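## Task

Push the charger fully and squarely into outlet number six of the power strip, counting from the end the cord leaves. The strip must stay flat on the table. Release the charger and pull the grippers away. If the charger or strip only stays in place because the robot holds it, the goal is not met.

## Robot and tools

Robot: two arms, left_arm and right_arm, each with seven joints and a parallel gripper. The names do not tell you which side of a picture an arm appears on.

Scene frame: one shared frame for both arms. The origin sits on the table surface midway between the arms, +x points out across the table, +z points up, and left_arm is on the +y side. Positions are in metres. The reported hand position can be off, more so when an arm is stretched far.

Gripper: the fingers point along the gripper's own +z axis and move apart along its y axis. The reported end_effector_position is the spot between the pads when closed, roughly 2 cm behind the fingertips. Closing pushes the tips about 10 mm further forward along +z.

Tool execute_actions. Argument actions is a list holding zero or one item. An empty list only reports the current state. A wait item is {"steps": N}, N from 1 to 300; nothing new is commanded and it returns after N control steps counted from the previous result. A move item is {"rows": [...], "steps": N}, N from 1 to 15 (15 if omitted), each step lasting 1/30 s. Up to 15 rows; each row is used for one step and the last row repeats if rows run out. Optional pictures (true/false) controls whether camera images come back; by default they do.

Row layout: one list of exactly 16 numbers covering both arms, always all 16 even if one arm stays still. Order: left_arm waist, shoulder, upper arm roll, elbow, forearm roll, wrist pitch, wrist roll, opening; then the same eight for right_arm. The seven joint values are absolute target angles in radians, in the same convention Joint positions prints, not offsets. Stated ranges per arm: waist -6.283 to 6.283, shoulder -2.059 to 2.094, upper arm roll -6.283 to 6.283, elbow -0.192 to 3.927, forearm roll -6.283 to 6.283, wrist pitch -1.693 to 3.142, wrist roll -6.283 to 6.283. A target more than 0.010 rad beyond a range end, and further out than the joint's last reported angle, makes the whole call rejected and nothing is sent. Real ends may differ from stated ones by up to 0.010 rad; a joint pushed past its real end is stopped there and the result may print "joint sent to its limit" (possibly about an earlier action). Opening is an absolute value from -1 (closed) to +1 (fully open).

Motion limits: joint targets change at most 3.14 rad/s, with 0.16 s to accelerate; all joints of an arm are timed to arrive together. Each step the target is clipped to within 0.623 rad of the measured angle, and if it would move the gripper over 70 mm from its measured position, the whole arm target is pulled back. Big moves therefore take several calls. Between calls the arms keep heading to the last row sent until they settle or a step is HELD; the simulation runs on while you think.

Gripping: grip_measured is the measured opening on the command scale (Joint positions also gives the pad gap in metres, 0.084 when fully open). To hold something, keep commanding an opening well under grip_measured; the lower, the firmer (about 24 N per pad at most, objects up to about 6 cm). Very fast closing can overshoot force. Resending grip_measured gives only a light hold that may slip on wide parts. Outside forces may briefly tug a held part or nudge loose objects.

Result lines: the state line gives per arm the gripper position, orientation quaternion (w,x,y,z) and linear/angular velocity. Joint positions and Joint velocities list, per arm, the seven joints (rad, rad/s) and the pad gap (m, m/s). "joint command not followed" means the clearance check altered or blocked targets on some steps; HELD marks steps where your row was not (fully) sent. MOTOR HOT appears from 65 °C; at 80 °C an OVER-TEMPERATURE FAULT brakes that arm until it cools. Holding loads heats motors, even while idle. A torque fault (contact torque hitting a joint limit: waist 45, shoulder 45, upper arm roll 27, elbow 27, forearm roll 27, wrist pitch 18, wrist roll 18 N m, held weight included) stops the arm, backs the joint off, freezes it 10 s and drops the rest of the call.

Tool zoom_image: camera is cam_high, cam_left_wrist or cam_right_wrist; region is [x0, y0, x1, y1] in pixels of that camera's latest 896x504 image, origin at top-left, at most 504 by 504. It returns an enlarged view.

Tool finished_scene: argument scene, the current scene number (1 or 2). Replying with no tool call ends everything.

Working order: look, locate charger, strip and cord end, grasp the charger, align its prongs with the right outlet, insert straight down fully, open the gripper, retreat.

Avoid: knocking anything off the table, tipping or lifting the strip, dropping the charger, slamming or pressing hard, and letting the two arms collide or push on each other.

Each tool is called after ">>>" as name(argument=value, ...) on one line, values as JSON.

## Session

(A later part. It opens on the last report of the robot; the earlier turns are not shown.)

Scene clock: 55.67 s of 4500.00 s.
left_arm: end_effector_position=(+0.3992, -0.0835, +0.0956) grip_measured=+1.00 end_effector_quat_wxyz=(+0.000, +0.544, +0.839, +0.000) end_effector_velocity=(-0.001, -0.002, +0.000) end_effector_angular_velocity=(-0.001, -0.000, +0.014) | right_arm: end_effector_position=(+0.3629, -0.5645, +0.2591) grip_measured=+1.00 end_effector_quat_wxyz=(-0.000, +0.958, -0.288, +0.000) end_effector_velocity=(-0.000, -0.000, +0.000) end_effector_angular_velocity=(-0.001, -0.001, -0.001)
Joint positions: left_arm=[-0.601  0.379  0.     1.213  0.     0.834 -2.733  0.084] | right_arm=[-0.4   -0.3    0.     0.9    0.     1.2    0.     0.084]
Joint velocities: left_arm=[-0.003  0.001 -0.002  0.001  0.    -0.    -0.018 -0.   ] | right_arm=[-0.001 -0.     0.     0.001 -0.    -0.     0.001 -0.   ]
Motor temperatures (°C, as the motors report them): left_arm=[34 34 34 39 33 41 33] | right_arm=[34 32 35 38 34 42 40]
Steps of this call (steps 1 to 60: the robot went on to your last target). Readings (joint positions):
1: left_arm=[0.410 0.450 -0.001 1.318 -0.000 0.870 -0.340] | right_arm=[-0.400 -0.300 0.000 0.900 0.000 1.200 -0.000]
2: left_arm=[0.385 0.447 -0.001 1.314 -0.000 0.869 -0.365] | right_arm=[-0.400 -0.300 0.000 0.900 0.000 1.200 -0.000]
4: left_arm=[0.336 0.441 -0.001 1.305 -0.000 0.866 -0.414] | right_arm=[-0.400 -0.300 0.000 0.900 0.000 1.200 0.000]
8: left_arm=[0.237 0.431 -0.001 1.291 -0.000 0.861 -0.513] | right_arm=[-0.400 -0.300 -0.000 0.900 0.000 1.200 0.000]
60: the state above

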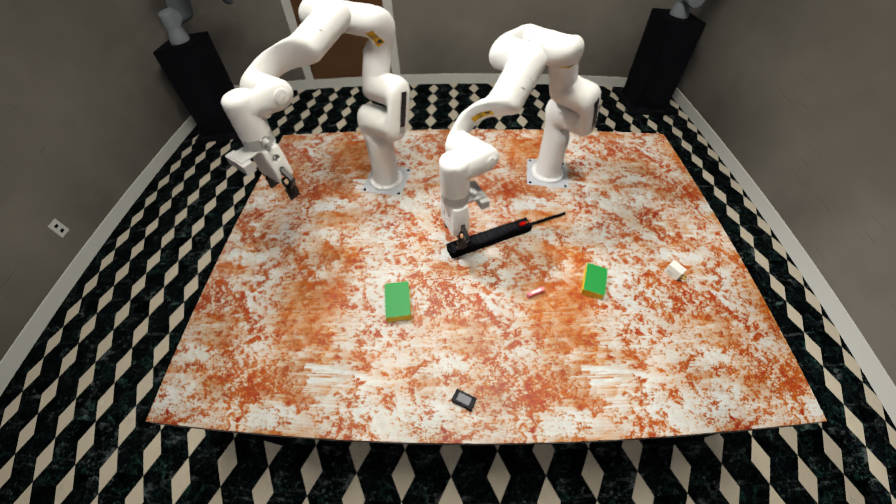

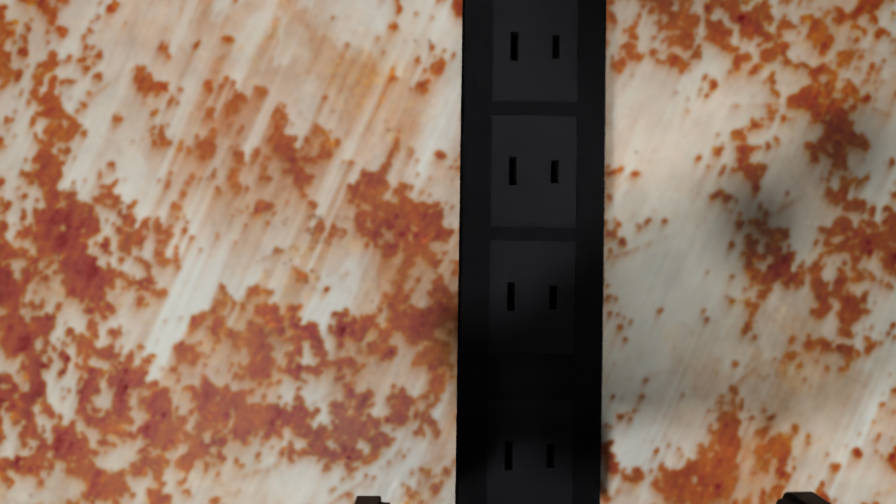

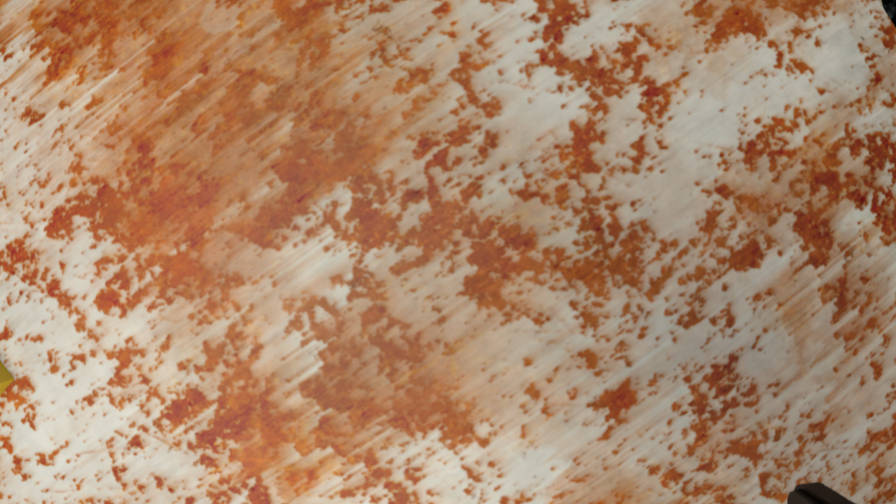

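>>> execute_actions(actions=[{"rows":[[-0.601,0.502,0,1.1837,0,0.6817,-2.735,1,-0.4,-0.3,0,0.9,0,1.2,0,1]]}], pictures=false)

>>> execute_actions(actions=[{"rows":[[-0.601,0.502,0,1.1837,0,0.6817,-2.735,-0.6,-0.4,-0.3,0,0.9,0,1.2,0,1]]}], pictures=false)

>>> execute_actions(actions=[{"rows":[[-0.601,0.502,0,1.1837,0,0.6817,-2.77,-0.6,-0.4,-0.3,0,0.9,0,1.2,0,1],[-0.601,0.502,0,1.1837,0,0.6817,-2.8,-0.6,-0.4,-0.3,0,0.9,0,1.2,0,1],[-0.601,0.502,0,1.1837,0,0.6817,-2.83,-0.6,-0.4,-0.3,0,0.9,0,1.2,0,1],[-0.601,0.502,0,1.1837,0,0.6817,-2.86,-0.6,-0.4,-0.3,0,0.9,0,1.2,0,1],[-0.601,0.502,0,1.1837,0,0.6817,-2.89,-0.6,-0.4,-0.3,0,0.9,0,1.2,0,1],[-0.601,0.502,0,1.1837,0,0.6817,-2.92,-0.6,-0.4,-0.3,0,0.9,0,1.2,0,1],[-0.601,0.502,0,1.1837,0,0.6817,-2.95,-0.6,-0.4,-0.3,0,0.9,0,1.2,0,1],[-0.601,0.502,0,1.1837,0,0.6817,-2.98,-0.6,-0.4,-0.3,0,0.9,0,1.2,0,1],[-0.601,0.502,0,1.1837,0,0.6817,-3.01,-0.6,-0.4,-0.3,0,0.9,0,1.2,0,1],[-0.601,0.502,0,1.1837,0,0.6817,-3.04,-0.6,-0.4,-0.3,0,0.9,0,1.2,0,1],[-0.601,0.502,0,1.1837,0,0.6817,-3.07,-0.6,-0.4,-0.3,0,0.9,0,1.2,0,1],[-0.601,0.502,0,1.1837,0,0.6817,-3.1,-0.6,-0.4,-0.3,0,0.9,0,1.2,0,1],[-0.601,0.502,0,1.1837,0,0.6817,-3.1416,-0.6,-0.4,-0.3,0,0.9,0,1.2,0,1]]}], pictures=false)

>>> execute_actions(actions=[{"steps":25}])

>>> execute_actions(actions=[{"rows":[[-0.601,0.502,0,1.1837,0,0.6817,-3.1416,1,-0.4,-0.3,0,0.9,0,1.2,0,1]],"steps":10}], pictures=false)

>>> execute_actions(actions=[{"rows":[[-0.601,0.2,0,1.2133,0,0.95,-3.1416,1,-0.4,-0.3,0,0.9,0,1.2,0,1]]}])

>>> execute_actions(actions=[{"rows":[[0.75,0.2,0,0.6835,0,-0.5,0,1,-0.4,-0.3,0,0.9,0,1.2,0,1]]}], pictures=false)

>>> execute_actions(actions=[{"steps":70}], pictures=false)

>>> execute_actions(actions=[{"rows":[[0.75,0.498,0,0.6835,0,-0.7745,0,1,-0.4,-0.3,0,0.9,0,1.2,0,1]]}], pictures=false)

>>> execute_actions(actions=[{"rows":[[0.75,0.7414,0,0.7746,0,-0.927,0,1,-0.4,-0.3,0,0.9,0,1.2,0,1]]}])

Scene clock: 80.70 s of 4500.00 s.
left_arm: end_effector_position=(+0.4000, -0.0848, +0.0320) grip_measured=+1.00 end_effector_quat_wxyz=(+0.002, +0.544, +0.839, -0.000) end_effector_velocity=(-0.006, +0.006, -0.011) end_effector_angular_velocity=(+0.014, +0.016, +0.001) | right_arm: end_effector_position=(+0.3629, -0.5645, +0.2591) grip_measured=+1.00 end_effector_quat_wxyz=(-0.000, +0.958, -0.288, +0.000) end_effector_velocity=(-0.000, -0.001, +0.000) end_effector_angular_velocity=(-0.001, -0.001, -0.002)
Joint positions: left_arm=[-0.601  0.5   -0.     1.186  0.     0.682 -2.735  0.084] | right_arm=[-0.4   -0.3   -0.     0.9   -0.     1.2   -0.     0.084]
Joint velocities: left_arm=[ 0.     0.01   0.    -0.017 -0.    -0.006 -0.    -0.   ] | right_arm=[-0.002 -0.001  0.     0.     0.    -0.     0.     0.   ]
Motor temperatures (°C, as the motors report them): left_arm=[34 35 34 39 33 41 33] | right_arm=[34 32 35 39 34 42 40]
Steps of this call (steps 1 to 15: the robot went on to your last target; steps 16 to 90: nothing new was sent; then 21.53 s passed at rest; steps 91 to 105: all 15 steps of this action). Readings (joint positions):
91: left_arm=[-0.601 0.379 -0.000 1.213 -0.000 0.834 -2.735] | right_arm=[-0.400 -0.300 -0.000 0.900 -0.000 1.200 -0.000]
92: left_arm=[-0.601 0.382 -0.000 1.213 0.000 0.828 -2.735] | right_arm=[-0.400 -0.300 0.000 0.900 -0.000 1.200 0.000]
94: left_arm=[-0.601 0.413 -0.000 1.210 0.000 0.781 -2.735] | right_arm=[-0.400 -0.300 0.000 0.900 0.000 1.200 -0.000]
98: left_arm=[-0.601 0.496 0.000 1.179 -0.000 0.701 -2.735] | right_arm=[-0.400 -0.300 -0.000 0.900 -0.000 1.200 -0.000]
105: the state above

Scene clock: 81.20 s of 4500.00 s.
left_arm: end_effector_position=(+0.3991, -0.0840, +0.0303) grip_measured=-0.03 end_effector_quat_wxyz=(+0.000, +0.544, +0.839, -0.000) end_effector_velocity=(-0.000, +0.000, -0.000) end_effector_angular_velocity=(+0.000, +0.000, +0.000) | right_arm: end_effector_position=(+0.3629, -0.5645, +0.2591) grip_measured=+1.00 end_effector_quat_wxyz=(-0.000, +0.958, -0.288, +0.000) end_effector_velocity=(-0.000, +0.000, -0.000) end_effector_angular_velocity=(+0.000, +0.001, +0.001)
Joint positions: left_arm=[-0.601  0.502  0.     1.184  0.     0.682 -2.735  0.043] | right_arm=[-0.4   -0.3   -0.     0.9    0.     1.2   -0.     0.084]
Joint velocities: left_arm=[ 0.     0.    -0.    -0.001 -0.    -0.    -0.     0.   ] | right_arm=[ 0.    -0.     0.001 -0.001  0.    -0.    -0.     0.   ]
Motor temperatures (°C, as the motors report them): left_arm=[34 35 34 39 33 41 33] | right_arm=[34 32 35 39 34 42 40]
Steps of this call (steps 1 to 15: all 15 steps of this action). Readings (joint positions):
1: left_arm=[-0.601 0.500 -0.000 1.185 0.000 0.682 -2.735] | right_arm=[-0.400 -0.300 0.000 0.900 0.000 1.200 -0.000]
2: left_arm=[-0.601 0.500 -0.000 1.185 0.000 0.682 -2.735] | right_arm=[-0.400 -0.300 0.000 0.900 0.000 1.200 0.000]
4: left_arm=[-0.601 0.501 0.000 1.184 0.000 0.682 -2.735] | right_arm=[-0.400 -0.300 0.000 0.900 0.000 1.200 0.000]
8: left_arm=[-0.601 0.501 0.000 1.184 0.000 0.682 -2.735] | right_arm=[-0.400 -0.300 0.000 0.900 0.000 1.200 -0.000]
15: the state above

Scene clock: 81.70 s of 4500.00 s.
left_arm: end_effector_position=(+0.3991, -0.0839, +0.0302) grip_measured=-0.03 end_effector_quat_wxyz=(+0.000, +0.399, +0.917, -0.000) end_effector_velocity=(-0.000, -0.000, +0.000) end_effector_angular_velocity=(-0.001, +0.000, +0.837) | right_arm: end_effector_position=(+0.3629, -0.5645, +0.2591) grip_measured=+1.00 end_effector_quat_wxyz=(-0.000, +0.958, -0.288, +0.000) end_effector_velocity=(+0.000, +0.000, +0.000) end_effector_angular_velocity=(+0.000, -0.001, -0.001)
Joint positions: left_arm=[-0.601  0.502  0.     1.184 -0.     0.682 -3.064  0.043] | right_arm=[-0.4   -0.3   -0.     0.9   -0.     1.2    0.     0.084]
Joint velocities: left_arm=[-0.    -0.    -0.    -0.    -0.001 -0.    -0.837 -0.   ] | right_arm=[ 0.001  0.     0.     0.     0.001  0.     0.002 -0.   ]
Motor temperatures (°C, as the motors report them): left_arm=[34 35 34 39 33 41 33] | right_arm=[34 32 35 39 34 42 40]
Steps of this call (steps 1 to 15: all 15 steps of this action). Readings (joint positions):
1: left_arm=[-0.601 0.502 0.000 1.184 0.000 0.682 -2.735] | right_arm=[-0.400 -0.300 0.000 0.900 0.000 1.200 -0.000]
2: left_arm=[-0.601 0.502 0.000 1.184 0.000 0.682 -2.740] | right_arm=[-0.400 -0.300 -0.000 0.900 -0.000 1.200 -0.000]
4: left_arm=[-0.601 0.502 0.000 1.184 0.000 0.682 -2.766] | right_arm=[-0.400 -0.300 -0.000 0.900 0.000 1.200 -0.000]
8: left_arm=[-0.601 0.502 0.000 1.184 -0.000 0.682 -2.860] | right_arm=[-0.400 -0.300 0.000 0.900 -0.000 1.200 -0.000]
15: the state above

Scene clock: 82.53 s of 4500.00 s.
left_arm: end_effector_position=(+0.3990, -0.0839, +0.0301) grip_measured=-0.03 end_effector_quat_wxyz=(+0.000, +0.363, +0.932, -0.000) end_effector_velocity=(-0.001, +0.000, -0.001) end_effector_angular_velocity=(+0.001, +0.001, -0.001) | right_arm: end_effector_position=(+0.3629, -0.5645, +0.2591) grip_measured=+1.00 end_effector_quat_wxyz=(-0.000, +0.958, -0.288, +0.000) end_effector_velocity=(-0.000, -0.000, -0.000) end_effector_angular_velocity=(-0.000, +0.001, +0.000)
Joint positions: left_arm=[-0.601  0.502  0.     1.184  0.     0.682 -3.142  0.043] | right_arm=[-0.4   -0.3   -0.     0.9    0.     1.2   -0.     0.084]
Joint velocities: left_arm=[ 0.     0.001 -0.001 -0.002  0.    -0.001 -0.     0.   ] | right_arm=[-0.001  0.001 -0.     0.    -0.001  0.    -0.001  0.   ]
Motor temperatures (°C, as the motors report them): left_arm=[34 35 34 39 33 41 33] | right_arm=[34 32 35 39 34 42 40]
Steps of this call (steps 1 to 25: the robot went on to your last target). Readings (joint positions):
1: left_arm=[-0.601 0.502 0.000 1.184 -0.000 0.682 -3.090] | right_arm=[-0.400 -0.300 -0.000 0.900 0.000 1.200 0.000]
2: left_arm=[-0.601 0.502 0.000 1.184 -0.000 0.682 -3.108] | right_arm=[-0.400 -0.300 0.000 0.900 0.000 1.200 -0.000]
4: left_arm=[-0.601 0.502 -0.000 1.184 -0.000 0.682 -3.128] | right_arm=[-0.400 -0.300 0.000 0.900 0.000 1.200 -0.000]
8: left_arm=[-0.601 0.502 0.000 1.184 0.000 0.682 -3.139] | right_arm=[-0.400 -0.300 -0.000 0.900 -0.000 1.200 -0.000]
25: the state above

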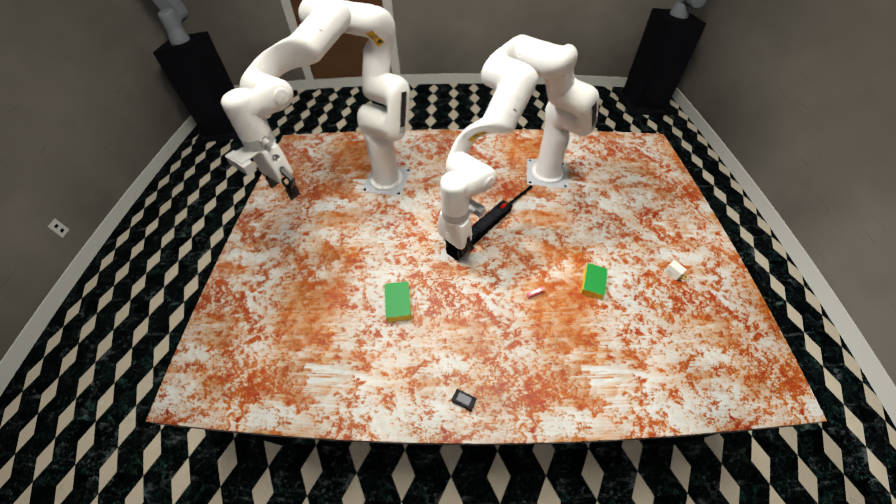

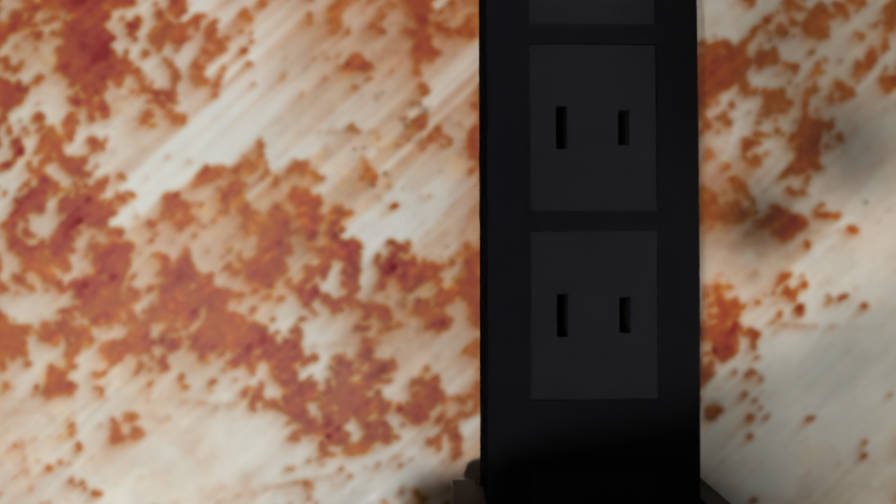

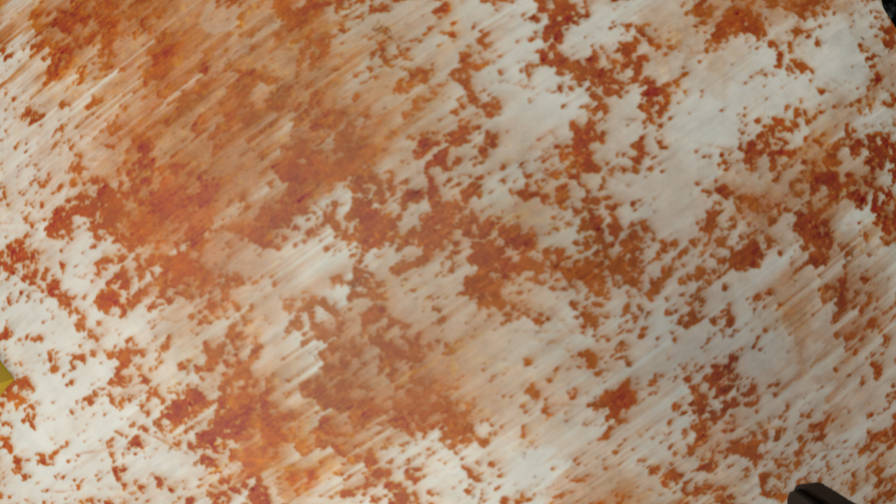

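Scene clock: 82.87 s of 4500.00 s.
left_arm: end_effector_position=(+0.3987, -0.0837, +0.0296) grip_measured=+1.00 end_effector_quat_wxyz=(-0.000, +0.363, +0.932, +0.000) end_effector_velocity=(+0.003, -0.001, +0.004) end_effector_angular_velocity=(-0.006, -0.008, +0.001) | right_arm: end_effector_position=(+0.3629, -0.5645, +0.2591) grip_measured=+1.00 end_effector_quat_wxyz=(-0.000, +0.958, -0.288, +0.000) end_effector_velocity=(+0.000, +0.000, +0.000) end_effector_angular_velocity=(+0.000, -0.001, +0.001)
Joint positions: left_arm=[-0.601  0.502 -0.     1.183 -0.     0.682 -3.142  0.084] | right_arm=[-0.4   -0.3    0.     0.9    0.     1.2   -0.     0.084]
Joint velocities: left_arm=[ 0.001 -0.005  0.001  0.004  0.001 -0.001  0.     0.002] | right_arm=[ 0.001 -0.     0.     0.     0.     0.    -0.     0.   ]
Motor temperatures (°C, as the motors report them): left_arm=[34 35 34 39 33 41 33] | right_arm=[34 32 35 39 34 42 40]
Steps of this call (steps 1 to 10: all 10 steps of this action). Readings (joint positions):
1: left_arm=[-0.601 0.502 0.000 1.184 0.000 0.682 -3.142] | right_arm=[-0.400 -0.300 -0.000 0.900 -0.000 1.200 -0.000]
2: left_arm=[-0.601 0.502 -0.000 1.184 -0.000 0.682 -3.142] | right_arm=[-0.400 -0.300 0.000 0.900 0.000 1.200 -0.000]
4: left_arm=[-0.601 0.503 -0.000 1.182 -0.000 0.682 -3.142] | right_arm=[-0.400 -0.300 -0.000 0.900 0.000 1.200 -0.000]
8: left_arm=[-0.601 0.503 -0.000 1.183 -0.000 0.682 -3.142] | right_arm=[-0.400 -0.300 -0.000 0.900 0.000 1.200 0.000]
10: the state above

Scene clock: 83.37 s of 4500.00 s.
left_arm: end_effector_position=(+0.3967, -0.0818, +0.1809) grip_measured=+1.00 end_effector_quat_wxyz=(+0.033, +0.363, +0.931, -0.013) end_effector_velocity=(-0.024, +0.023, +0.034) end_effector_angular_velocity=(+0.039, +0.042, +0.001) | right_arm: end_effector_position=(+0.3629, -0.5645, +0.2591) grip_measured=+1.00 end_effector_quat_wxyz=(-0.000, +0.958, -0.288, +0.000) end_effector_velocity=(+0.000, +0.000, -0.001) end_effector_angular_velocity=(+0.001, +0.001, -0.001)
Joint positions: left_arm=[-0.601  0.206 -0.     1.216  0.     0.94  -3.142  0.084] | right_arm=[-0.4   -0.3   -0.     0.9    0.     1.2    0.     0.084]
Joint velocities: left_arm=[-0.    -0.107  0.001 -0.023 -0.     0.141  0.    -0.   ] | right_arm=[ 0.001  0.001 -0.    -0.001 -0.    -0.     0.002  0.   ]
Motor temperatures (°C, as the motors report them): left_arm=[34 35 34 39 33 41 33] | right_arm=[34 32 35 39 34 42 40]
Steps of this call (steps 1 to 15: all 15 steps of this action). Readings (joint positions):
1: left_arm=[-0.601 0.502 -0.000 1.184 -0.000 0.682 -3.142] | right_arm=[-0.400 -0.300 0.000 0.900 -0.000 1.200 0.000]
2: left_arm=[-0.601 0.499 -0.000 1.183 -0.000 0.687 -3.142] | right_arm=[-0.400 -0.300 0.000 0.900 -0.000 1.200 0.000]
4: left_arm=[-0.601 0.461 0.000 1.181 -0.000 0.728 -3.142] | right_arm=[-0.400 -0.300 0.000 0.900 -0.000 1.200 0.000]
8: left_arm=[-0.601 0.341 -0.000 1.203 0.000 0.822 -3.142] | right_arm=[-0.400 -0.300 0.000 0.900 -0.000 1.200 -0.000]
15: the state above

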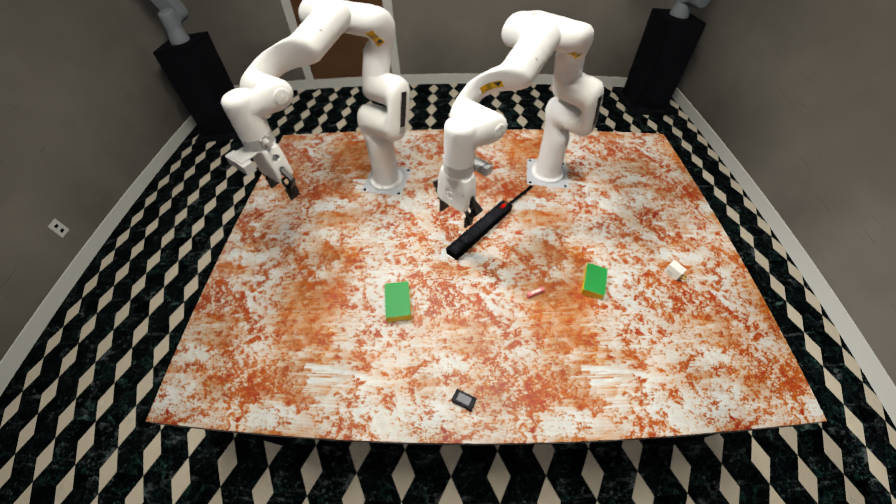

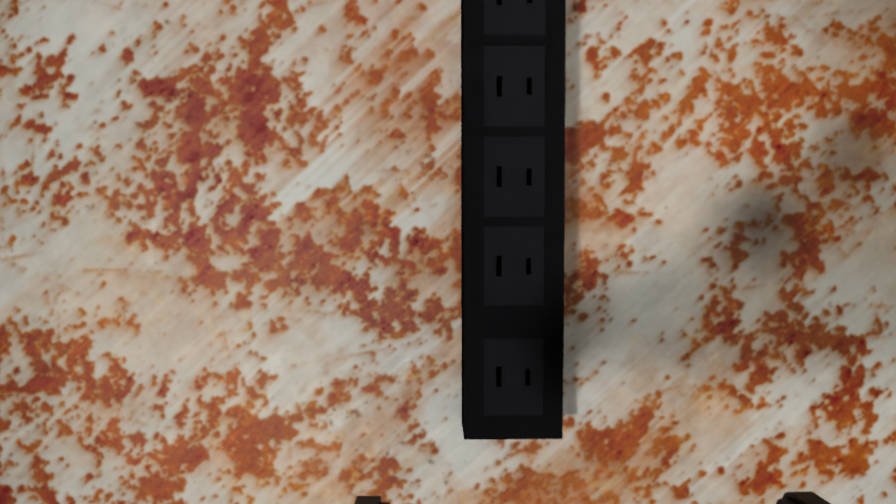

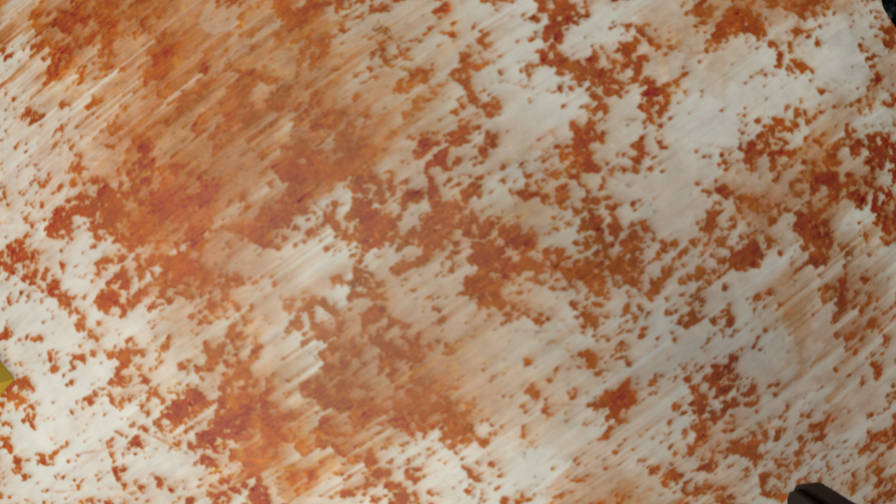

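Scene clock: 83.87 s of 4500.00 s.
left_arm: end_effector_position=(+0.4776, +0.0685, +0.1172) grip_measured=+1.00 end_effector_quat_wxyz=(+0.078, +0.361, +0.929, -0.004) end_effector_velocity=(+0.175, +0.367, -0.077) end_effector_angular_velocity=(-0.042, -0.391, +0.011) | right_arm: end_effector_position=(+0.3629, -0.5645, +0.2591) grip_measured=+1.00 end_effector_quat_wxyz=(-0.000, +0.958, -0.288, +0.000) end_effector_velocity=(-0.001, -0.000, -0.000) end_effector_angular_velocity=(+0.000, +0.001, -0.003)
Joint positions: left_arm=[-0.279  0.205  0.001  0.984  0.     0.623 -2.819  0.084] | right_arm=[-0.4   -0.3   -0.     0.9   -0.     1.2    0.     0.084]
Joint velocities: left_arm=[ 0.783 -0.006 -0.002 -0.411  0.    -0.78   0.78   0.   ] | right_arm=[-0.001 -0.    -0.    -0.001 -0.    -0.     0.001  0.   ]
Motor temperatures (°C, as the motors report them): left_arm=[34 35 34 39 33 41 33] | right_arm=[34 32 35 39 34 42 40]
Steps of this call (steps 1 to 15: all 15 steps of this action). Readings (joint positions):
1: left_arm=[-0.601 0.204 -0.000 1.214 0.000 0.943 -3.141] | right_arm=[-0.400 -0.300 0.000 0.900 0.000 1.200 -0.000]
2: left_arm=[-0.597 0.203 -0.002 1.209 -0.000 0.940 -3.136] | right_arm=[-0.400 -0.300 0.000 0.900 0.000 1.200 -0.000]
4: left_arm=[-0.561 0.203 -0.008 1.177 -0.000 0.900 -3.096] | right_arm=[-0.400 -0.300 0.000 0.900 0.000 1.200 -0.000]
8: left_arm=[-0.457 0.206 0.002 1.094 0.000 0.802 -2.998] | right_arm=[-0.400 -0.300 0.000 0.900 -0.000 1.200 0.000]
15: the state above

Scene clock: 86.20 s of 4500.00 s.
left_arm: end_effector_position=(+0.4853, +0.6173, +0.2004) grip_measured=+1.00 end_effector_quat_wxyz=(-0.141, +0.841, +0.264, +0.451) end_effector_velocity=(+0.000, +0.000, +0.001) end_effector_angular_velocity=(+0.002, -0.000, -0.001) | right_arm: end_effector_position=(+0.3629, -0.5645, +0.2591) grip_measured=+1.00 end_effector_quat_wxyz=(-0.000, +0.958, -0.288, +0.000) end_effector_velocity=(+0.000, -0.000, +0.000) end_effector_angular_velocity=(-0.000, -0.000, +0.001)
Joint positions: left_arm=[ 0.75   0.2   -0.     0.683  0.    -0.5   -0.     0.084] | right_arm=[-0.4   -0.3    0.     0.9    0.     1.2   -0.     0.084]
Joint velocities: left_arm=[ 0.    -0.001 -0.     0.001  0.     0.     0.002  0.   ] | right_arm=[ 0.     0.    -0.     0.001 -0.     0.    -0.001 -0.   ]
Motor temperatures (°C, as the motors report them): left_arm=[34 35 34 39 33 41 33] | right_arm=[34 32 35 39 34 42 40]
Steps of this call (steps 1 to 70: the robot went on to your last target). Readings (joint positions):
1: left_arm=[-0.253 0.205 0.001 0.971 0.000 0.597 -2.793] | right_arm=[-0.400 -0.300 0.000 0.900 0.000 1.200 0.000]
2: left_arm=[-0.226 0.205 0.001 0.958 0.000 0.571 -2.767] | right_arm=[-0.400 -0.300 0.000 0.900 0.000 1.200 -0.000]
4: left_arm=[-0.173 0.204 0.001 0.933 0.000 0.518 -2.714] | right_arm=[-0.400 -0.300 -0.000 0.900 -0.000 1.200 0.000]
8: left_arm=[-0.067 0.204 0.001 0.891 0.000 0.412 -2.608] | right_arm=[-0.400 -0.300 -0.000 0.900 0.000 1.200 0.000]
70: the state above

Scene clock: 86.70 s of 4500.00 s.
left_arm: end_effector_position=(+0.4742, +0.6096, +0.0965) grip_measured=+1.00 end_effector_quat_wxyz=(-0.138, +0.846, +0.266, +0.441) end_effector_velocity=(+0.010, +0.006, +0.013) end_effector_angular_velocity=(+0.038, -0.055, -0.002) | right_arm: end_effector_position=(+0.3629, -0.5645, +0.2591) grip_measured=+1.00 end_effector_quat_wxyz=(-0.000, +0.958, -0.288, +0.000) end_effector_velocity=(-0.000, -0.000, +0.000) end_effector_angular_velocity=(+0.000, -0.000, -0.001)
Joint positions: left_arm=[ 0.75   0.494 -0.     0.684  0.    -0.77  -0.     0.084] | right_arm=[-0.4   -0.3   -0.     0.9    0.     1.2   -0.     0.084]
Joint velocities: left_arm=[-0.001  0.022 -0.001  0.026  0.    -0.063  0.     0.   ] | right_arm=[-0.001 -0.     0.     0.     0.     0.     0.    -0.   ]
Motor temperatures (°C, as the motors report them): left_arm=[34 35 34 39 33 41 33] | right_arm=[34 32 35 39 34 42 40]
Steps of this call (steps 1 to 15: all 15 steps of this action). Readings (joint positions):
1: left_arm=[0.750 0.200 -0.000 0.684 -0.000 -0.500 -0.000] | right_arm=[-0.400 -0.300 -0.000 0.900 -0.000 1.200 -0.000]
2: left_arm=[0.750 0.204 -0.000 0.684 -0.000 -0.506 -0.000] | right_arm=[-0.400 -0.300 -0.000 0.900 -0.000 1.200 -0.000]
4: left_arm=[0.750 0.247 -0.000 0.689 0.000 -0.553 -0.000] | right_arm=[-0.400 -0.300 0.000 0.900 0.000 1.200 0.000]
8: left_arm=[0.750 0.406 0.000 0.681 -0.000 -0.685 -0.000] | right_arm=[-0.400 -0.300 -0.000 0.900 0.000 1.200 -0.000]
15: the state above

Scene clock: 87.20 s of 4500.00 s.
left_arm: end_effector_position=(+0.4746, +0.6097, +0.0277) grip_measured=+1.00 end_effector_quat_wxyz=(-0.139, +0.846, +0.265, +0.442) end_effector_velocity=(+0.001, +0.001, -0.001) end_effector_angular_velocity=(+0.004, -0.006, +0.000) | right_arm: end_effector_position=(+0.3629, -0.5645, +0.2591) grip_measured=+1.00 end_effector_quat_wxyz=(-0.000, +0.958, -0.288, +0.000) end_effector_velocity=(-0.000, -0.000, -0.000) end_effector_angular_velocity=(+0.001, +0.000, -0.001)
Joint positions: left_arm=[ 0.75   0.738 -0.     0.775  0.    -0.926  0.     0.084] | right_arm=[-0.4   -0.3   -0.     0.9    0.     1.2   -0.     0.084]
Joint velocities: left_arm=[ 0.     0.01   0.     0.005 -0.    -0.012  0.    -0.   ] | right_arm=[-0.001  0.001 -0.     0.     0.    -0.    -0.     0.   ]
Motor temperatures (°C, as the motors report them): left_arm=[34 35 34 39 33 41 33] | right_arm=[34 32 35 39 34 42 40]
Steps of this call (steps 1 to 15: all 15 steps of this action). Readings (joint positions):
1: left_arm=[0.750 0.495 -0.000 0.684 0.000 -0.772 -0.000] | right_arm=[-0.400 -0.300 -0.000 0.900 -0.000 1.200 0.000]
2: left_arm=[0.750 0.499 -0.000 0.687 0.000 -0.777 0.000] | right_arm=[-0.400 -0.300 -0.000 0.900 -0.000 1.200 0.000]
4: left_arm=[0.750 0.544 -0.000 0.710 0.000 -0.811 0.000] | right_arm=[-0.400 -0.300 -0.000 0.900 -0.000 1.200 -0.000]
8: left_arm=[0.750 0.708 0.000 0.758 -0.000 -0.900 -0.000] | right_arm=[-0.400 -0.300 0.000 0.900 -0.000 1.200 -0.000]
15: the state above

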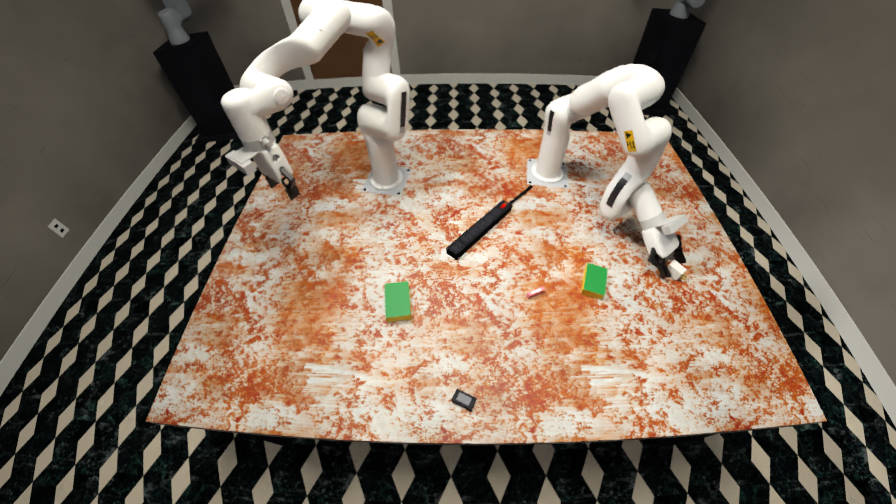

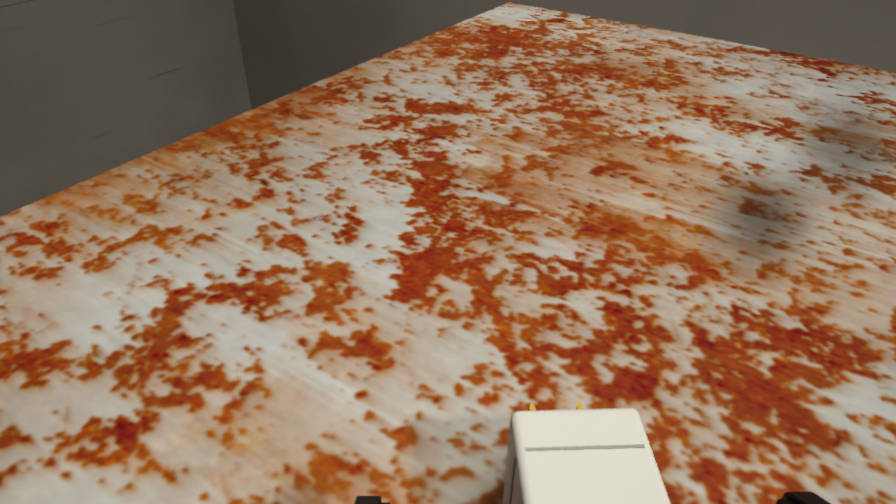

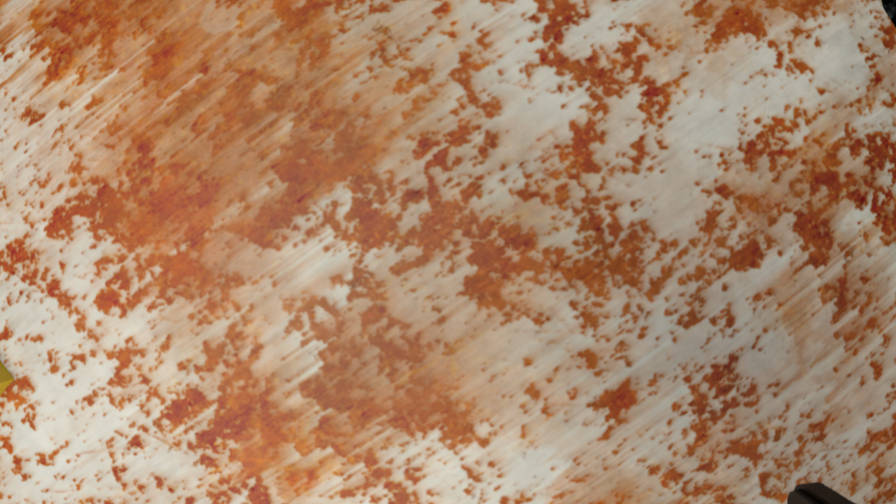

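>>> execute_actions(actions=[{"rows":[[0.75,0.7414,0,0.7746,0,-0.927,0,-1,-0.4,-0.3,0,0.9,0,1.2,0,1]]}], pictures=false)

>>> execute_actions(actions=[{"rows":[[0.75,0.3,0,0.6835,0,-0.6,0,-1,-0.4,-0.3,0,0.9,0,1.2,0,1]]}], pictures=false)

>>> execute_actions(actions=[{"rows":[[-0.601,0.8,0,2.1654,0,1.8123,0,-1,-0.4,-0.3,0,0.9,0,1.2,0,1]]}], pictures=false)

>>> execute_actions(actions=[{"steps":75}], pictures=false)

>>> execute_actions(actions=[{"rows":[[-0.601,0.9639,0,2.1654,0,1.8123,0,-1,-0.4,-0.3,0,0.9,0,1.2,0,1]]}], pictures=false)

>>> execute_actions(actions=[{"steps":15}])

>>> zoom_image(camera="cam_left_wrist", region=[450,280,680,470])

Scene clock: 100.43 s of 4500.00 s.
left_arm: end_effector_position=(+0.4740, +0.6095, +0.0264) grip_measured=-0.33 end_effector_quat_wxyz=(-0.138, +0.846, +0.266, +0.441) end_effector_velocity=(-0.000, -0.000, -0.000) end_effector_angular_velocity=(-0.001, +0.001, -0.000) | right_arm: end_effector_position=(+0.3629, -0.5645, +0.2591) grip_measured=+1.00 end_effector_quat_wxyz=(-0.000, +0.958, -0.288, +0.000) end_effector_velocity=(-0.000, -0.001, +0.000) end_effector_angular_velocity=(-0.000, -0.001, -0.002)
Joint positions: left_arm=[ 0.75   0.741  0.     0.775 -0.    -0.927  0.     0.03 ] | right_arm=[-0.4   -0.3   -0.     0.9   -0.     1.2   -0.     0.084]
Joint velocities: left_arm=[ 0.  0. -0. -0.  0.  0. -0.  0.] | right_arm=[-0.001 -0.    -0.001  0.     0.    -0.     0.    -0.   ]
Motor temperatures (°C, as the motors report them): left_arm=[34 35 34 37 33 41 33] | right_arm=[34 32 35 39 34 42 40]
Steps of this call (steps 1 to 15: the robot went on to your last target; steps 16 to 90: nothing new was sent; then 9.73 s passed at rest; steps 91 to 105: all 15 steps of this action). Readings (joint positions):
91: left_arm=[0.750 0.741 -0.000 0.775 -0.000 -0.927 -0.000] | right_arm=[-0.400 -0.300 0.000 0.900 -0.000 1.200 0.000]
92: left_arm=[0.750 0.741 -0.000 0.775 -0.000 -0.927 0.000] | right_arm=[-0.400 -0.300 0.000 0.900 0.000 1.200 -0.000]
94: left_arm=[0.750 0.741 -0.000 0.775 -0.000 -0.927 0.000] | right_arm=[-0.400 -0.300 0.000 0.900 0.000 1.200 -0.000]
98: left_arm=[0.750 0.741 0.000 0.775 -0.000 -0.927 0.000] | right_arm=[-0.400 -0.300 0.000 0.900 0.000 1.200 -0.000]
105: the state above

Scene clock: 100.93 s of 4500.00 s.
left_arm: end_effector_position=(+0.4863, +0.6178, +0.1652) grip_measured=-0.33 end_effector_quat_wxyz=(-0.142, +0.839, +0.263, +0.454) end_effector_velocity=(-0.016, -0.010, +0.043) end_effector_angular_velocity=(-0.032, +0.046, +0.001) | right_arm: end_effector_position=(+0.3629, -0.5645, +0.2591) grip_measured=+1.00 end_effector_quat_wxyz=(-0.000, +0.958, -0.288, +0.000) end_effector_velocity=(-0.000, -0.000, +0.000) end_effector_angular_velocity=(-0.000, -0.001, -0.001)
Joint positions: left_arm=[ 0.75   0.313 -0.     0.689  0.    -0.615  0.     0.03 ] | right_arm=[-0.4   -0.3    0.     0.9   -0.     1.2    0.     0.084]
Joint velocities: left_arm=[ 0.    -0.211  0.001 -0.071  0.     0.197 -0.    -0.   ] | right_arm=[-0.001 -0.    -0.001  0.001  0.    -0.    -0.    -0.   ]
Motor temperatures (°C, as the motors report them): left_arm=[34 35 34 37 33 41 33] | right_arm=[34 32 35 39 34 42 40]
Steps of this call (steps 1 to 15: all 15 steps of this action). Readings (joint positions):
1: left_arm=[0.750 0.741 0.000 0.775 -0.000 -0.927 0.000] | right_arm=[-0.400 -0.300 0.000 0.900 0.000 1.200 0.000]
2: left_arm=[0.750 0.737 0.000 0.774 0.000 -0.923 0.000] | right_arm=[-0.400 -0.300 0.000 0.900 -0.000 1.200 0.000]
4: left_arm=[0.750 0.694 0.000 0.759 0.000 -0.883 -0.000] | right_arm=[-0.400 -0.300 0.000 0.900 0.000 1.200 -0.000]
8: left_arm=[0.750 0.521 -0.000 0.731 0.000 -0.765 -0.000] | right_arm=[-0.400 -0.300 -0.000 0.900 0.000 1.200 0.000]
15: the state above

Scene clock: 101.43 s of 4500.00 s.
left_arm: end_effector_position=(+0.6100, +0.4864, +0.1051) grip_measured=-0.33 end_effector_quat_wxyz=(-0.062, +0.911, +0.150, +0.380) end_effector_velocity=(+0.244, -0.350, -0.071) end_effector_angular_velocity=(-0.106, +0.316, -0.638) | right_arm: end_effector_position=(+0.3629, -0.5645, +0.2591) grip_measured=+1.00 end_effector_quat_wxyz=(-0.000, +0.958, -0.288, +0.000) end_effector_velocity=(+0.000, +0.000, +0.000) end_effector_angular_velocity=(-0.001, -0.000, +0.002)
Joint positions: left_arm=[ 0.468  0.5   -0.     0.966  0.    -0.324 -0.     0.03 ] | right_arm=[-0.4   -0.3    0.     0.9   -0.     1.2    0.     0.084]
Joint velocities: left_arm=[-0.64   0.334  0.001  0.638 -0.     0.638 -0.    -0.   ] | right_arm=[ 0.001  0.     0.     0.001 -0.     0.    -0.001 -0.   ]
Motor temperatures (°C, as the motors report them): left_arm=[34 35 34 37 33 41 33] | right_arm=[34 32 35 39 34 42 40]
Steps of this call (steps 1 to 15: all 15 steps of this action). Readings (joint positions):
1: left_arm=[0.750 0.308 -0.000 0.687 0.000 -0.609 0.000] | right_arm=[-0.400 -0.300 -0.000 0.900 -0.000 1.200 -0.000]
2: left_arm=[0.746 0.309 0.001 0.690 -0.000 -0.601 -0.000] | right_arm=[-0.400 -0.300 0.000 0.900 -0.000 1.200 -0.000]
4: left_arm=[0.711 0.340 0.007 0.728 -0.001 -0.562 -0.000] | right_arm=[-0.400 -0.300 -0.000 0.900 -0.000 1.200 0.000]
8: left_arm=[0.619 0.409 -0.000 0.816 0.000 -0.474 -0.000] | right_arm=[-0.400 -0.300 -0.000 0.900 0.000 1.200 -0.000]
15: the state above

Scene clock: 103.93 s of 4500.00 s.
left_arm: end_effector_position=(+0.4132, -0.0962, +0.1798) grip_measured=-0.33 end_effector_quat_wxyz=(-0.080, +0.909, -0.354, -0.206) end_effector_velocity=(-0.004, -0.003, +0.001) end_effector_angular_velocity=(+0.001, +0.006, -0.008) | right_arm: end_effector_position=(+0.3629, -0.5645, +0.2591) grip_measured=+1.00 end_effector_quat_wxyz=(-0.000, +0.958, -0.288, +0.000) end_effector_velocity=(-0.000, -0.000, +0.000) end_effector_angular_velocity=(-0.000, -0.000, -0.001)
Joint positions: left_arm=[-0.6    0.8    0.     2.165  0.     1.811 -0.     0.03 ] | right_arm=[-0.4   -0.3    0.     0.9    0.     1.2    0.     0.084]
Joint velocities: left_arm=[-0.005 -0.001 -0.004  0.001 -0.     0.007  0.     0.   ] | right_arm=[-0.001 -0.001 -0.    -0.001 -0.     0.    -0.    -0.   ]
Motor temperatures (°C, as the motors report them): left_arm=[34 35 34 38 33 41 33] | right_arm=[34 32 35 39 34 42 40]
Steps of this call (steps 1 to 75: the robot went on to your last target). Readings (joint positions):
1: left_arm=[0.447 0.510 -0.000 0.988 0.000 -0.302 -0.000] | right_arm=[-0.400 -0.300 -0.000 0.900 -0.000 1.200 0.000]
2: left_arm=[0.426 0.521 -0.000 1.009 0.000 -0.281 -0.000] | right_arm=[-0.400 -0.300 0.000 0.900 0.000 1.200 -0.000]
4: left_arm=[0.383 0.540 -0.000 1.051 0.000 -0.239 -0.000] | right_arm=[-0.400 -0.300 -0.000 0.900 -0.000 1.200 0.000]
8: left_arm=[0.300 0.575 -0.000 1.135 0.000 -0.155 0.000] | right_arm=[-0.400 -0.300 0.000 0.900 0.000 1.200 -0.000]
75: the state above

Scene clock: 104.43 s of 4500.00 s.
left_arm: end_effector_position=(+0.3979, -0.0829, +0.0929) grip_measured=-0.33 end_effector_quat_wxyz=(-0.108, +0.890, -0.347, -0.277) end_effector_velocity=(+0.004, -0.004, +0.008) end_effector_angular_velocity=(-0.016, -0.017, -0.001) | right_arm: end_effector_position=(+0.3629, -0.5645, +0.2591) grip_measured=+1.00 end_effector_quat_wxyz=(-0.000, +0.958, -0.288, +0.000) end_effector_velocity=(+0.000, -0.000, +0.000) end_effector_angular_velocity=(-0.000, -0.001, +0.001)
Joint positions: left_arm=[-0.601  0.96  -0.     2.168  0.     1.812 -0.     0.03 ] | right_arm=[-0.4   -0.3    0.     0.9    0.     1.2   -0.     0.084]
Joint velocities: left_arm=[-0.    -0.01  -0.     0.012  0.    -0.001 -0.    -0.   ] | right_arm=[ 0.    -0.    -0.     0.     0.    -0.    -0.001 -0.   ]
Motor temperatures (°C, as the motors report them): left_arm=[34 35 34 38 33 41 33] | right_arm=[34 32 35 39 34 42 40]
Steps of this call (steps 1 to 15: all 15 steps of this action). Readings (joint positions):
1: left_arm=[-0.601 0.800 0.000 2.165 0.000 1.812 -0.000] | right_arm=[-0.400 -0.300 0.000 0.900 -0.000 1.200 0.000]
2: left_arm=[-0.601 0.803 0.000 2.167 0.000 1.812 -0.000] | right_arm=[-0.400 -0.300 0.000 0.900 -0.000 1.200 0.000]
4: left_arm=[-0.601 0.837 0.000 2.174 0.000 1.811 -0.000] | right_arm=[-0.400 -0.300 0.000 0.900 0.000 1.200 -0.000]
8: left_arm=[-0.601 0.940 0.000 2.158 -0.000 1.813 0.000] | right_arm=[-0.400 -0.300 -0.000 0.900 -0.000 1.200 0.000]
15: the state above

Scene clock: 104.93 s of 4500.00 s.
left_arm: end_effector_position=(+0.3968, -0.0818, +0.0901) grip_measured=-0.33 end_effector_quat_wxyz=(-0.109, +0.889, -0.346, -0.280) end_effector_velocity=(-0.000, -0.000, -0.001) end_effector_angular_velocity=(+0.000, +0.001, -0.000) | right_arm: end_effector_position=(+0.3629, -0.5645, +0.2591) grip_measured=+1.00 end_effector_quat_wxyz=(-0.000, +0.958, -0.288, +0.000) end_effector_velocity=(-0.000, -0.000, +0.000) end_effector_angular_velocity=(+0.000, -0.001, -0.002)
Joint positions: left_arm=[-0.601  0.964 -0.     2.165  0.     1.812 -0.     0.03 ] | right_arm=[-0.4   -0.3   -0.     0.9   -0.     1.2    0.     0.084]
Joint velocities: left_arm=[-0.     0.002 -0.     0.001 -0.    -0.     0.    -0.   ] | right_arm=[-0.001 -0.     0.     0.     0.001  0.     0.001 -0.   ]
Motor temperatures (°C, as the motors report them): left_arm=[34 35 34 38 33 41 33] | right_arm=[34 32 35 39 34 42 40]
Steps of this call (steps 1 to 15: the robot went on to your last target). Readings (joint positions):
1: left_arm=[-0.601 0.960 -0.000 2.168 0.000 1.812 -0.000] | right_arm=[-0.400 -0.300 0.000 0.900 -0.000 1.200 -0.000]
2: left_arm=[-0.601 0.960 -0.000 2.168 0.000 1.812 -0.000] | right_arm=[-0.400 -0.300 0.000 0.900 -0.000 1.200 -0.000]
4: left_arm=[-0.601 0.962 -0.000 2.166 0.000 1.812 -0.000] | right_arm=[-0.400 -0.300 0.000 0.900 -0.000 1.200 0.000]
8: left_arm=[-0.601 0.963 0.000 2.166 0.000 1.812 -0.000] | right_arm=[-0.400 -0.300 0.000 0.900 0.000 1.200 -0.000]
15: the state above
All arms were judged still, so your last target was given up. Only a new action makes them travel on or press farther. Fingers that are still opening or closing keep moving.

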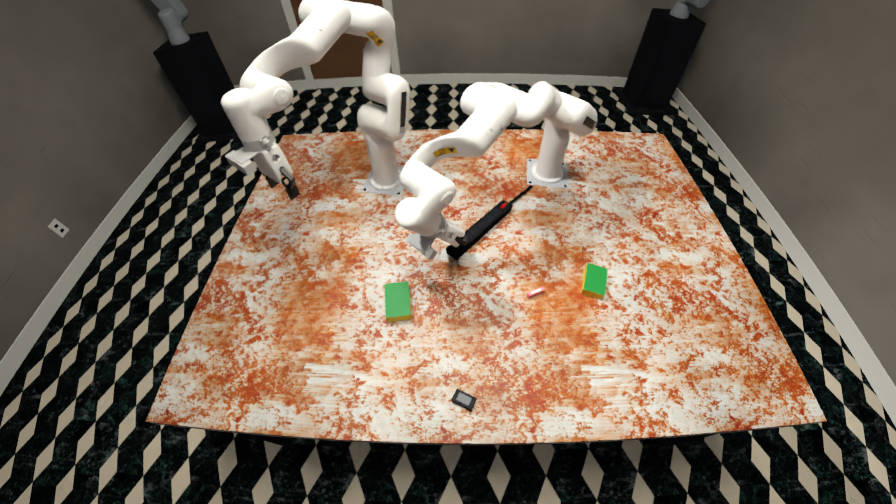

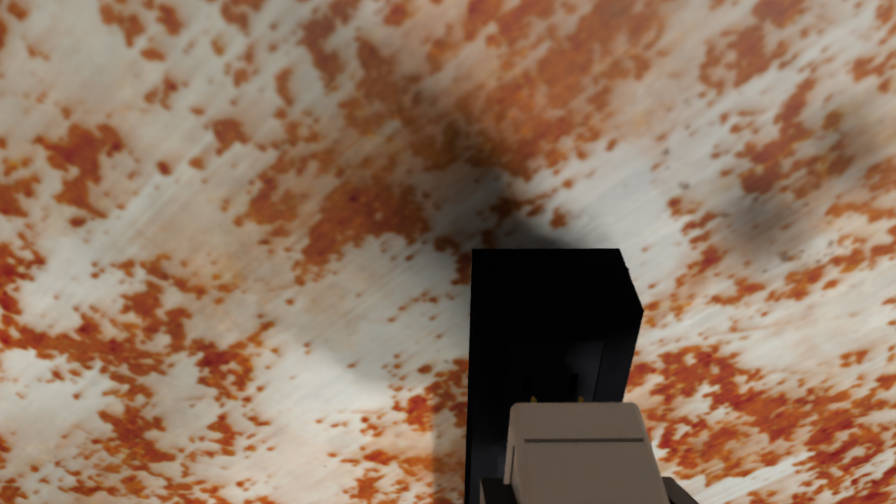

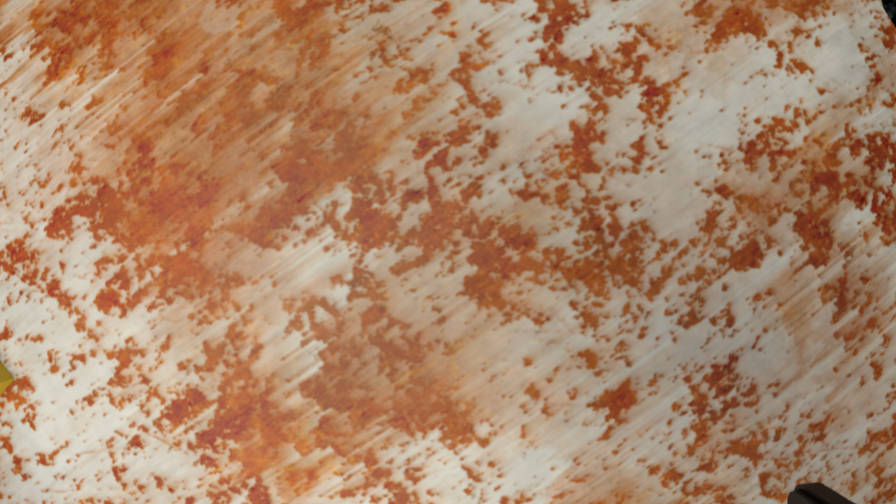

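Region (450, 280, 680, 470) of cam_left_wrist's 896x504 image, scaled by 2.191, with more detail than that image has; it fills the top 416 rows of this view, and the rest is white.

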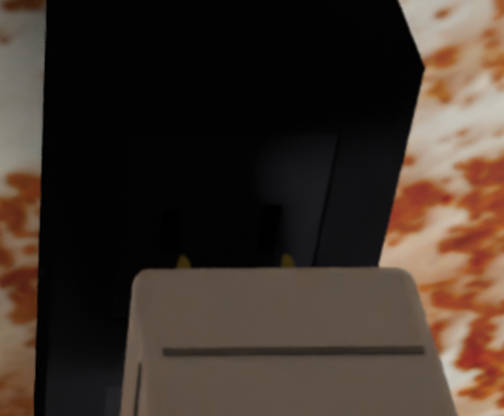

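>>> execute_actions(actions=[{"rows":[[-0.601,0.9533,0,2.1232,0,1.7807,0,-1,-0.4,-0.3,0,0.9,0,1.2,0,1]]}])

>>> zoom_image(camera="cam_left_wrist", region=[500,340,620,430])

Scene clock: 115.93 s of 4500.00 s.
left_arm: end_effector_position=(+0.3945, -0.0797, +0.0821) grip_measured=-0.33 end_effector_quat_wxyz=(-0.109, +0.889, -0.346, -0.280) end_effector_velocity=(+0.000, -0.000, +0.000) end_effector_angular_velocity=(-0.001, -0.001, -0.000) | right_arm: end_effector_position=(+0.3629, -0.5645, +0.2591) grip_measured=+1.00 end_effector_quat_wxyz=(-0.000, +0.958, -0.288, +0.000) end_effector_velocity=(-0.000, -0.000, +0.000) end_effector_angular_velocity=(-0.001, -0.001, +0.000)
Joint positions: left_arm=[-0.601  0.953  0.     2.124  0.     1.781 -0.     0.03 ] | right_arm=[-0.4   -0.3    0.     0.9    0.     1.2   -0.     0.084]
Joint velocities: left_arm=[-0.    -0.001 -0.    -0.001  0.    -0.002 -0.    -0.   ] | right_arm=[-0.    -0.001 -0.     0.    -0.    -0.    -0.001 -0.   ]
Motor temperatures (°C, as the motors report them): left_arm=[34 36 34 39 33 41 33] | right_arm=[34 32 35 39 34 42 40]
Steps of this call (steps 1 to 90: nothing new was sent; then 7.50 s passed at rest; steps 91 to 105: all 15 steps of this action). Readings (joint positions):
91: left_arm=[-0.601 0.964 0.000 2.165 -0.000 1.812 -0.000] | right_arm=[-0.400 -0.300 -0.000 0.900 -0.000 1.200 0.000]
92: left_arm=[-0.601 0.963 0.000 2.161 0.000 1.808 -0.000] | right_arm=[-0.400 -0.300 0.000 0.900 -0.000 1.200 0.000]
94: left_arm=[-0.601 0.957 0.000 2.143 0.000 1.795 -0.000] | right_arm=[-0.400 -0.300 0.000 0.900 -0.000 1.200 0.000]
98: left_arm=[-0.601 0.955 -0.000 2.126 -0.000 1.783 -0.000] | right_arm=[-0.400 -0.300 -0.000 0.900 0.000 1.200 0.000]
105: the state above

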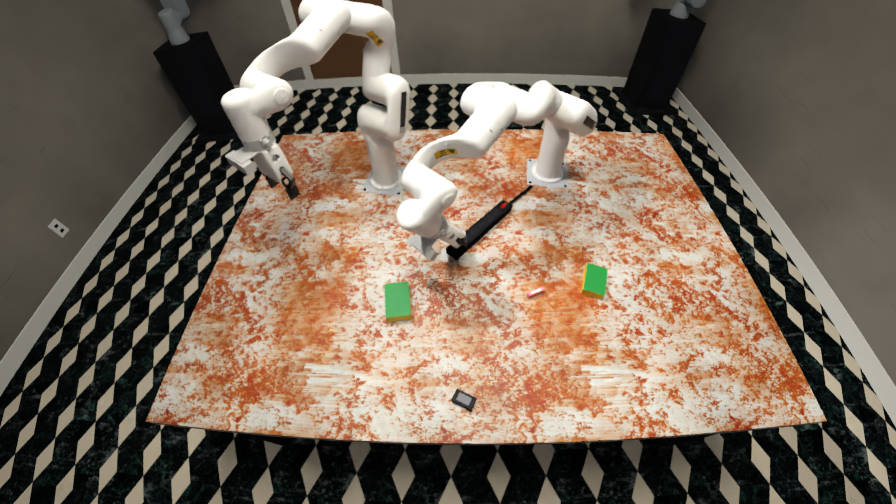

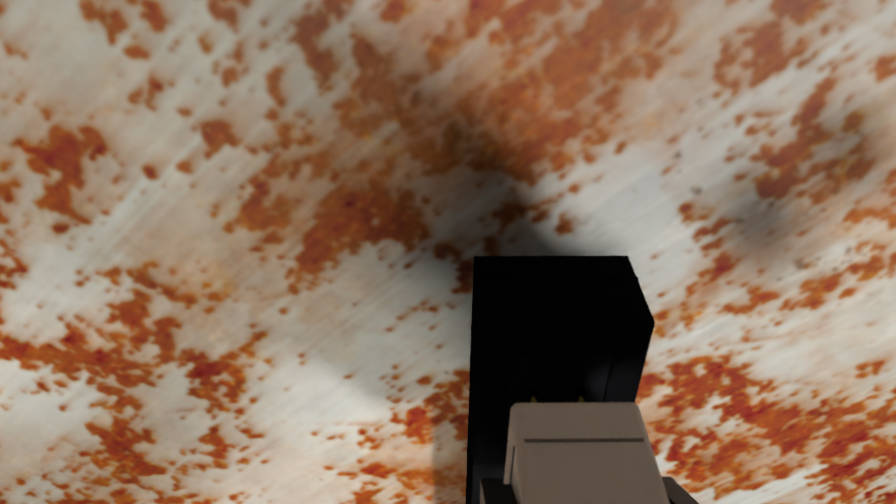

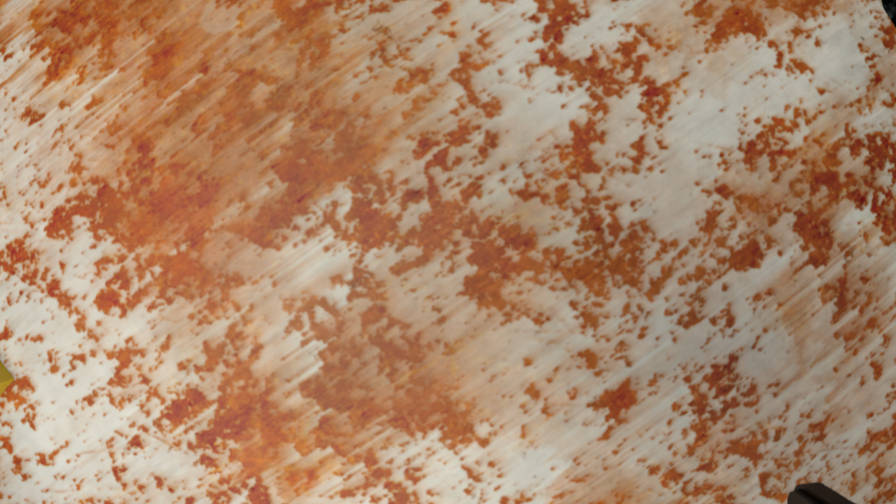

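Region (500, 340, 620, 430) of cam_left_wrist's 896x504 image, scaled by 4.200, with more detail than that image has; it fills the top 378 rows of this view, and the rest is white.

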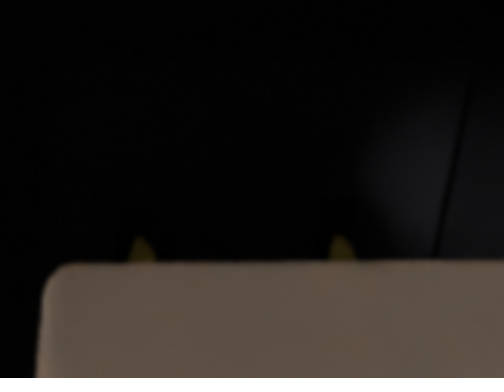

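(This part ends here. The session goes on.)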